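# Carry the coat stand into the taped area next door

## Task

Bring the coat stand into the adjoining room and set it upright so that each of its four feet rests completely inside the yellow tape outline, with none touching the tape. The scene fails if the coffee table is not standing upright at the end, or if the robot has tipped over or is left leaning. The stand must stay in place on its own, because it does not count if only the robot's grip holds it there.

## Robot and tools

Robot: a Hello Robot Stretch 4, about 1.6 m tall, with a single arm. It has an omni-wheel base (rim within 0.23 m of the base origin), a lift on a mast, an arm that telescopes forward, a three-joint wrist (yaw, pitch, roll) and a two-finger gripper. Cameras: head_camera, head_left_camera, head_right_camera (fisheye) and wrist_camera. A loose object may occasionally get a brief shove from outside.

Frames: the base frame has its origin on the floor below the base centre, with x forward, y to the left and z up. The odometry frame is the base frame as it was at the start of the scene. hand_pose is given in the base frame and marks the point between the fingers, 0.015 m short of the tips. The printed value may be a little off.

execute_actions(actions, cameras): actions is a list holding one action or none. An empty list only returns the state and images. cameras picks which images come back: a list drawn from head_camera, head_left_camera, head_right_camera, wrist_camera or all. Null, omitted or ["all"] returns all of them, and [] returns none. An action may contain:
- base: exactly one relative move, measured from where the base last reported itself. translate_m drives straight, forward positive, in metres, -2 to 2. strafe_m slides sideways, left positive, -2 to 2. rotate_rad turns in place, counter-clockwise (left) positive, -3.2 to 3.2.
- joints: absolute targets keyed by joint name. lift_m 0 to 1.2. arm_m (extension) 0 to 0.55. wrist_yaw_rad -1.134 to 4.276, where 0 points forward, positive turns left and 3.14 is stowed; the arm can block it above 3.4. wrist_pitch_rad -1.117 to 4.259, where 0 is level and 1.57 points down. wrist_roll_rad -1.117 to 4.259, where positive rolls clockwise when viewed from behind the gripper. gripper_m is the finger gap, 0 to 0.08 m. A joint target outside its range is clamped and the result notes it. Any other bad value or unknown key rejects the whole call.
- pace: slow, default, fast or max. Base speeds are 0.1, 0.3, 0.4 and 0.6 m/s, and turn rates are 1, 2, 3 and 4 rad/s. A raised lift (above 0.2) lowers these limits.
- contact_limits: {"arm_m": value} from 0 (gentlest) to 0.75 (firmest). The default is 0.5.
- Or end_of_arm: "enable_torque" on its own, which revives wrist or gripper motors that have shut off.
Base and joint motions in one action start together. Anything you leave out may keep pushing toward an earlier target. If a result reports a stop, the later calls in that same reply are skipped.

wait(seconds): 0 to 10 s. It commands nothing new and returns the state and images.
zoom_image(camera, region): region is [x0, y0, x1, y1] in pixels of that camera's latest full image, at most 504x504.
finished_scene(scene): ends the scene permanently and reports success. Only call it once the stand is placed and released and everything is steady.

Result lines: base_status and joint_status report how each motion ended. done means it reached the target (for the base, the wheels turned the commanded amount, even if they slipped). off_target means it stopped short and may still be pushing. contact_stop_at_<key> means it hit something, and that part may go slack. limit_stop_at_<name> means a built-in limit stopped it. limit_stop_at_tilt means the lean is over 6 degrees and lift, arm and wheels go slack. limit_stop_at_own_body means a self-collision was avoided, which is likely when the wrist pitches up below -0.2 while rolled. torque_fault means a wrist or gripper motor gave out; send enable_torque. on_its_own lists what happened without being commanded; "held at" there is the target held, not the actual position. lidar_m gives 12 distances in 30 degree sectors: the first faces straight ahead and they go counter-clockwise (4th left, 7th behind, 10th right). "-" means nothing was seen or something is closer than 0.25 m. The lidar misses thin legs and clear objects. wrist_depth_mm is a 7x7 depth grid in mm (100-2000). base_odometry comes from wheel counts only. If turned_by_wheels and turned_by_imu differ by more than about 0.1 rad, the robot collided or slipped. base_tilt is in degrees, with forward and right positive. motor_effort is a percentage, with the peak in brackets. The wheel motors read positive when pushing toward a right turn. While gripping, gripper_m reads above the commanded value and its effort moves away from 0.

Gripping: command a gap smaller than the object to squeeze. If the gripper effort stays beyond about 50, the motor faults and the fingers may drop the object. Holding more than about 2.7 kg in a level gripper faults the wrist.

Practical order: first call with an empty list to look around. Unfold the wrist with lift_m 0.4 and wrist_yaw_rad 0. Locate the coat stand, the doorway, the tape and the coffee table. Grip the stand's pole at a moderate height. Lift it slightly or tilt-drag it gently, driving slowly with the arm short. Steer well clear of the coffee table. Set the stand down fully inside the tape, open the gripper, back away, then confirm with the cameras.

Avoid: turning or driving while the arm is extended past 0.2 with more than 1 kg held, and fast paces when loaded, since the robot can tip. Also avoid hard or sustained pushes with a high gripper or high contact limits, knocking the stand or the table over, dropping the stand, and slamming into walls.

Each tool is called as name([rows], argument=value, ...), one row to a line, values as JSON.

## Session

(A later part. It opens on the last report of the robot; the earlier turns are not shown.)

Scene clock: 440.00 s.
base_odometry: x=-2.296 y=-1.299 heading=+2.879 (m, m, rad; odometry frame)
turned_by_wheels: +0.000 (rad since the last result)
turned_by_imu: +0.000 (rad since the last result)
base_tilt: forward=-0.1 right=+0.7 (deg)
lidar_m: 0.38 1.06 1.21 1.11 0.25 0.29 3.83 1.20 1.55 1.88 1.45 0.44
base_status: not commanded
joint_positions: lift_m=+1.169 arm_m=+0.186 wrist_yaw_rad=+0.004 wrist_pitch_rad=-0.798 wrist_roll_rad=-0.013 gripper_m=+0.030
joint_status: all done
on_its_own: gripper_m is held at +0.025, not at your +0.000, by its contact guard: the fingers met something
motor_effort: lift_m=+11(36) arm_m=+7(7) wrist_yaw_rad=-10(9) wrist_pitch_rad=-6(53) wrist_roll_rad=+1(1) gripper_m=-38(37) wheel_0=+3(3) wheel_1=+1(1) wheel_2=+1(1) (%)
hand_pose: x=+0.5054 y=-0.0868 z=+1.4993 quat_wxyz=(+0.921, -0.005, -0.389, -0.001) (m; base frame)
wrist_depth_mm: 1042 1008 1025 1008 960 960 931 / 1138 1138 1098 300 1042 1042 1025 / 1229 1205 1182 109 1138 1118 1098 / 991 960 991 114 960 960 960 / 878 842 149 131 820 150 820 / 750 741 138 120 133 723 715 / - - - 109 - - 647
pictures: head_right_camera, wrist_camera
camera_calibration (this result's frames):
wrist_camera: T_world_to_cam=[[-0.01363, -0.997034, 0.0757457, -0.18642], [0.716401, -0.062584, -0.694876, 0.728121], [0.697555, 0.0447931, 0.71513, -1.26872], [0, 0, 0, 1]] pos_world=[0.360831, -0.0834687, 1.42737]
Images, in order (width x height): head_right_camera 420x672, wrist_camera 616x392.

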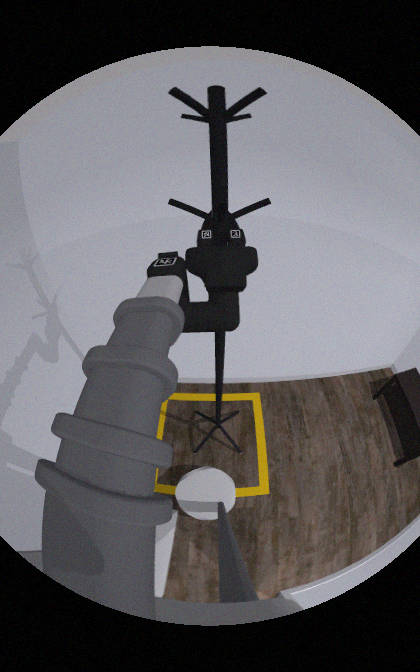

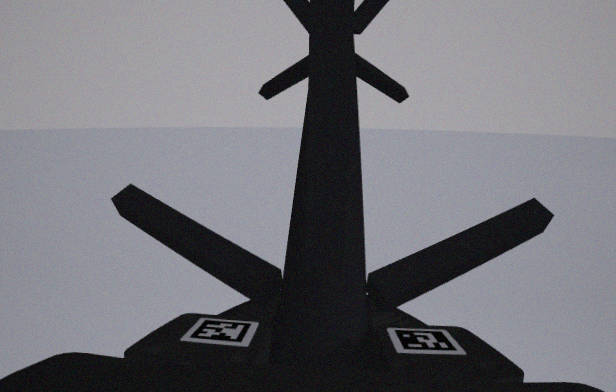

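execute_actions([
  {"joints": {"gripper_m": 0.08}},
], cameras=["head_right_camera", "wrist_camera"])

Scene clock: 445.73 s.
base_odometry: x=-2.296 y=-1.299 heading=+2.878 (m, m, rad; odometry frame)
turned_by_wheels: +0.000 (rad since the last result)
turned_by_imu: +0.000 (rad since the last result)
base_tilt: forward=-0.1 right=+0.8 (deg)
lidar_m: 0.38 1.07 1.20 1.15 0.25 0.28 3.83 1.20 1.58 1.88 1.46 0.44
base_status: not commanded
joint_positions: lift_m=+1.168 arm_m=+0.186 wrist_yaw_rad=+0.001 wrist_pitch_rad=-0.795 wrist_roll_rad=-0.015 gripper_m=+0.080
joint_status: all done
motor_effort: lift_m=+17(17) arm_m=+7(7) wrist_yaw_rad=-1(10) wrist_pitch_rad=-15(15) wrist_roll_rad=+4(1) gripper_m=+0(37) wheel_0=+0(3) wheel_1=+0(1) wheel_2=+1(1) (%)
hand_pose: x=+0.5057 y=-0.0873 z=+1.4982 quat_wxyz=(+0.922, -0.007, -0.387, -0.002) (m; base frame)
wrist_depth_mm: 1042 1008 1008 185 991 946 946 / 1160 1138 1138 218 1060 1060 1060 / 1160 1182 1138 186 1118 1118 1098 / 991 976 976 160 960 960 946 / 842 809 159 140 155 788 820 / 741 750 143 127 699 715 707 / - - 127 116 647 - -
pictures: head_right_camera, wrist_camera
camera_calibration (this result's frames):
wrist_camera: T_world_to_cam=[[-0.0172732, -0.996902, 0.0767295, -0.1864], [0.713687, -0.0660391, -0.697344, 0.731947], [0.700251, 0.0427155, 0.712617, -1.26594], [0, 0, 0, 1]] pos_world=[0.360873, -0.0834099, 1.42685]
Images, in order (width x height): head_right_camera 420x672, wrist_camera 616x392.

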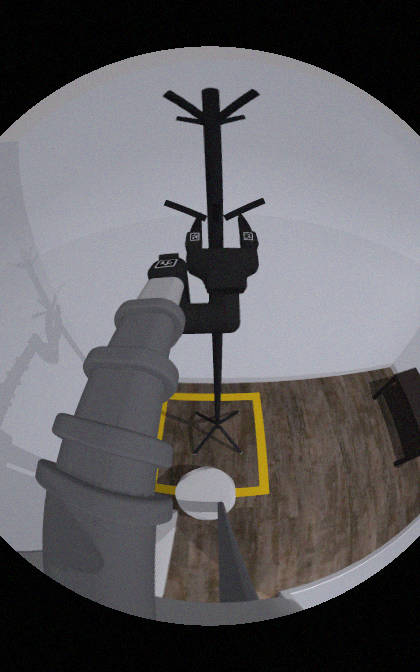

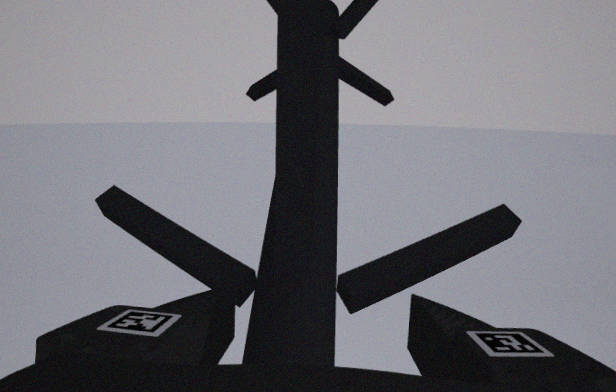

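execute_actions([
  {"joints": {"lift_m": 1.11}, "pace": "slow"},
], cameras=["head_right_camera", "wrist_camera"])

Scene clock: 457.77 s.
base_odometry: x=-2.296 y=-1.299 heading=+2.878 (m, m, rad; odometry frame)
turned_by_wheels: +0.000 (rad since the last result)
turned_by_imu: +0.000 (rad since the last result)
base_tilt: forward=+0.0 right=+0.7 (deg)
lidar_m: 0.38 1.06 1.22 1.14 0.26 0.29 3.84 1.19 1.53 1.85 1.45 0.46
base_status: not commanded
joint_positions: lift_m=+1.110 arm_m=+0.186 wrist_yaw_rad=+0.000 wrist_pitch_rad=-0.798 wrist_roll_rad=-0.015 gripper_m=+0.080
joint_status: all done
motor_effort: lift_m=+15(16) arm_m=+7(7) wrist_yaw_rad=+1(2) wrist_pitch_rad=-6(15) wrist_roll_rad=+4(4) gripper_m=+2(1) wheel_0=+0(0) wheel_1=+0(0) wheel_2=+1(1) (%)
hand_pose: x=+0.5052 y=-0.0874 z=+1.4408 quat_wxyz=(+0.921, -0.007, -0.388, -0.003) (m; base frame)
wrist_depth_mm: 1098 1078 1078 343 1025 991 991 / 1205 1205 1182 290 1138 1138 1098 / 1205 1160 1182 239 1138 1118 1160 / 991 991 220 198 216 917 960 / 854 854 854 175 842 820 820 / 750 750 163 152 732 732 723 / - - 141 138 647 - -
pictures: head_right_camera, wrist_camera
camera_calibration (this result's frames):
wrist_camera: T_world_to_cam=[[-0.0180725, -0.996893, 0.076665, -0.181592], [0.715652, -0.0664445, -0.695289, 0.688255], [0.698223, 0.0422999, 0.714629, -1.22658], [0, 0, 0, 1]] pos_world=[0.360593, -0.0834134, 1.36901]
Images, in order (width x height): head_right_camera 420x672, wrist_camera 616x392.

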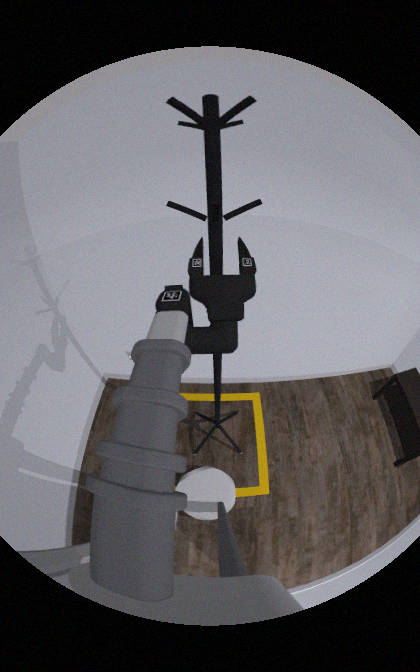

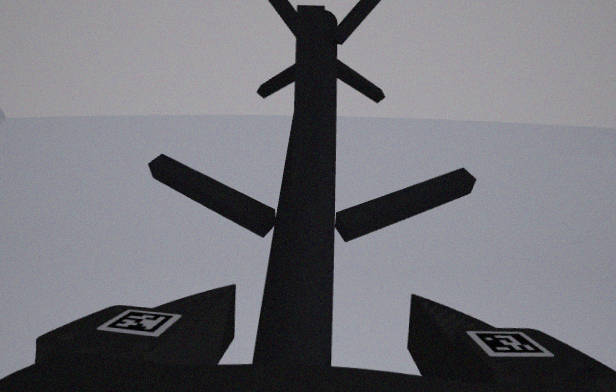

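execute_actions([
  {"joints": {"arm_m": 0.0}},
], cameras=["head_camera", "wrist_camera"])

execute_actions([
  {"joints": {"lift_m": 0.45}, "pace": "fast"},
])

Scene clock: 468.23 s.
base_odometry: x=-2.296 y=-1.299 heading=+2.878 (m, m, rad; odometry frame)
turned_by_wheels: +0.000 (rad since the last result)
turned_by_imu: +0.000 (rad since the last result)
base_tilt: forward=+0.0 right=+0.9 (deg)
lidar_m: 0.39 1.08 1.17 1.15 0.25 0.30 3.85 1.20 1.56 1.87 1.45 0.44
base_status: not commanded
joint_positions: lift_m=+1.110 arm_m=+0.002 wrist_yaw_rad=+0.000 wrist_pitch_rad=-0.798 wrist_roll_rad=-0.015 gripper_m=+0.080
joint_status: all done
motor_effort: lift_m=+15(15) arm_m=-9(9) wrist_yaw_rad=+2(0) wrist_pitch_rad=-5(7) wrist_roll_rad=+4(4) gripper_m=+0(1) wheel_0=+0(0) wheel_1=+0(0) wheel_2=+1(2) (%)
hand_pose: x=+0.3208 y=-0.0874 z=+1.4409 quat_wxyz=(+0.921, -0.007, -0.389, -0.003) (m; base frame)
wrist_depth_mm: 1098 1060 1060 1060 1025 1008 991 / 1205 1229 1205 1160 1138 1118 1098 / 1366 1366 1366 1281 1281 1281 1229 / 1255 1255 1255 1182 1229 1205 1229 / 1098 1078 1078 1025 1078 1042 1025 / 946 960 164 931 931 946 904 / - - 144 332 340 - -
pictures: head_camera, wrist_camera
camera_calibration (this result's frames):
wrist_camera: T_world_to_cam=[[-0.0184619, -0.996895, 0.076544, -0.1847], [0.715923, -0.0666217, -0.694993, 0.819708], [0.697935, 0.0419688, 0.714931, -1.09826], [0, 0, 0, 1]] pos_world=[0.176256, -0.0834239, 1.36901]
Images, in order (width x height): head_camera 420x560, wrist_camera 616x392.

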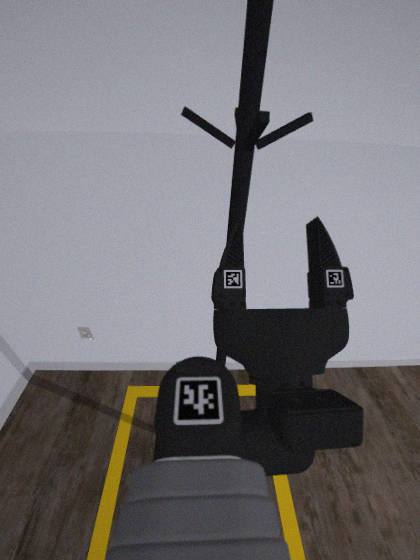

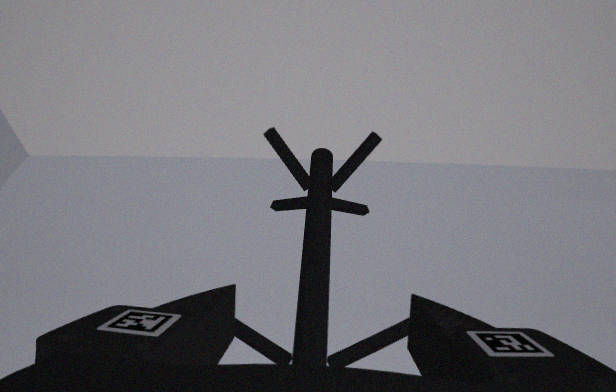

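Scene clock: 470.97 s.
base_odometry: x=-2.296 y=-1.299 heading=+2.878 (m, m, rad; odometry frame)
turned_by_wheels: +0.000 (rad since the last result)
turned_by_imu: +0.000 (rad since the last result)
base_tilt: forward=+0.2 right=+0.7 (deg)
lidar_m: 0.38 1.06 1.19 1.15 0.25 0.29 3.83 1.19 1.55 1.88 1.47 0.53
base_status: not commanded
joint_positions: lift_m=+0.450 arm_m=+0.002 wrist_yaw_rad=+0.000 wrist_pitch_rad=-0.798 wrist_roll_rad=-0.015 gripper_m=+0.080
joint_status: all done
motor_effort: lift_m=+16(15) arm_m=-9(9) wrist_yaw_rad=+3(2) wrist_pitch_rad=-6(6) wrist_roll_rad=+4(3) gripper_m=+1(1) wheel_0=+0(0) wheel_1=+0(1) wheel_2=+1(2) (%)
hand_pose: x=+0.3208 y=-0.0874 z=+0.7808 quat_wxyz=(+0.921, -0.007, -0.389, -0.003) (m; base frame)
wrist_depth_mm: 1537 1756 1708 1708 1661 1661 1618 / 1618 1863 1808 1756 1808 1756 1708 / 1499 1499 1499 1397 1464 1430 1464 / 1255 1281 1229 1205 1229 1229 1229 / 1098 1078 1078 1042 1060 1042 1042 / 946 946 164 917 917 917 904 / - - 144 831 831 - -
pictures: head_camera, head_left_camera, head_right_camera, wrist_camera
camera_calibration (this result's frames):
wrist_camera: T_world_to_cam=[[-0.0184617, -0.996895, 0.0765441, -0.134178], [0.715924, -0.0666216, -0.694993, 0.360982], [0.697934, 0.041969, 0.714931, -0.626368], [0, 0, 0, 1]] pos_world=[0.176251, -0.0834239, 0.708961]
Images, in order (width x height): head_camera 420x560, head_left_camera 420x672, head_right_camera 420x672, wrist_camera 616x392.

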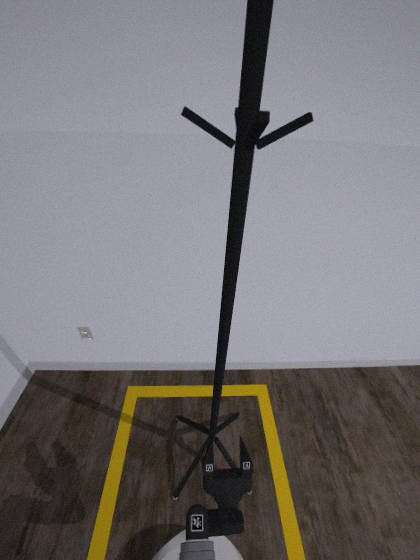

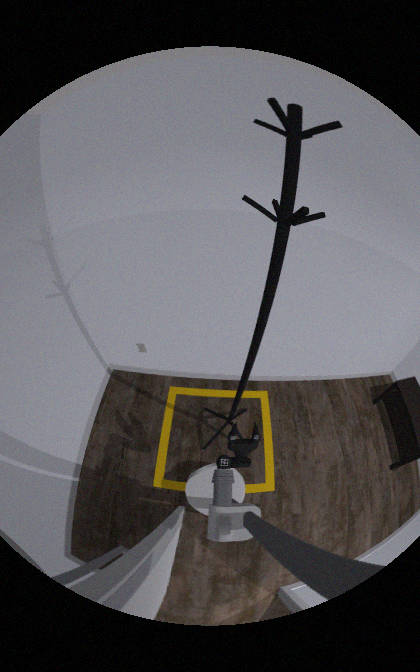

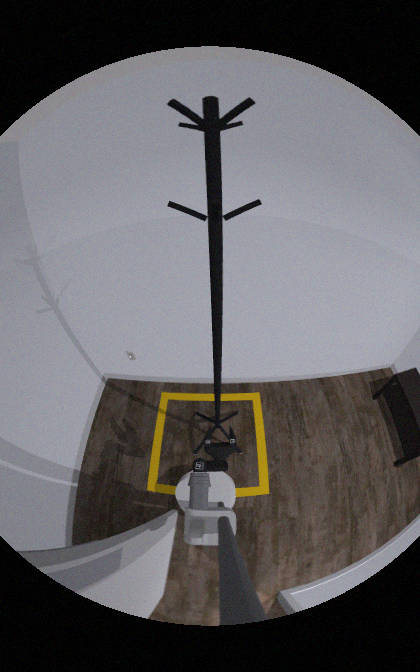

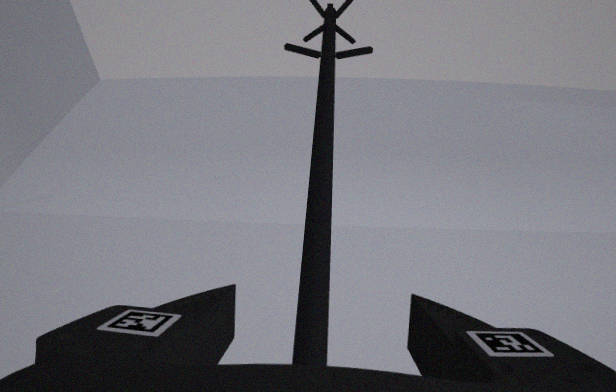

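zoom_image(camera="head_camera", region=[80, 360, 320, 560])

zoom_image(camera="head_left_camera", region=[140, 370, 300, 510])

zoom_image(camera="head_right_camera", region=[140, 370, 300, 510])

Region (80, 360, 320, 560) of head_camera's 420x560 image, scaled by 2.100, with more detail than that image has.

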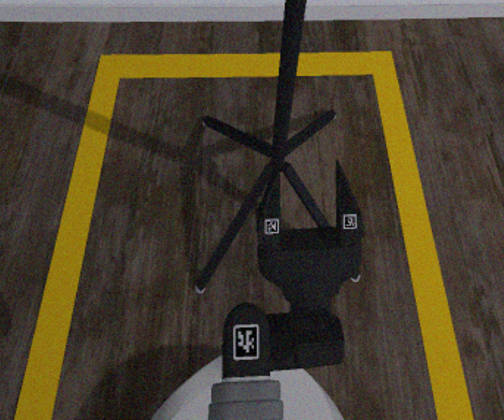

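Region (140, 370, 300, 510) of head_left_camera's 420x672 image, scaled by 3.150, with more detail than that image has; it fills the top 441 rows of this view, and the rest is white.

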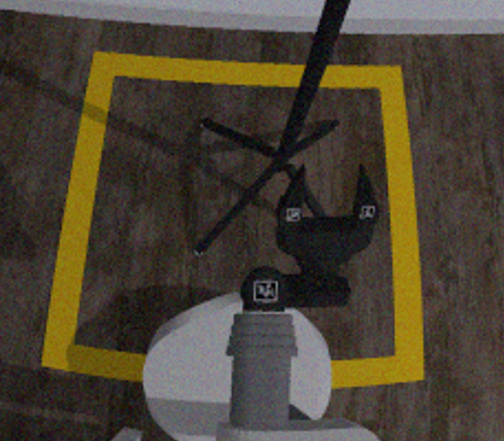

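Region (140, 370, 300, 510) of head_right_camera's 420x672 image, scaled by 3.150, with more detail than that image has; it fills the top 441 rows of this view, and the rest is white.

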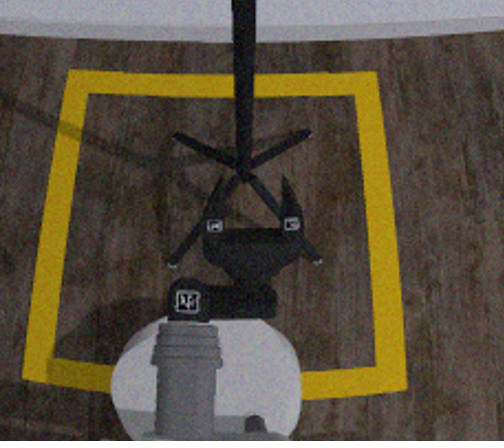

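finished_scene(scene=2)

The scene is finished: the task was done.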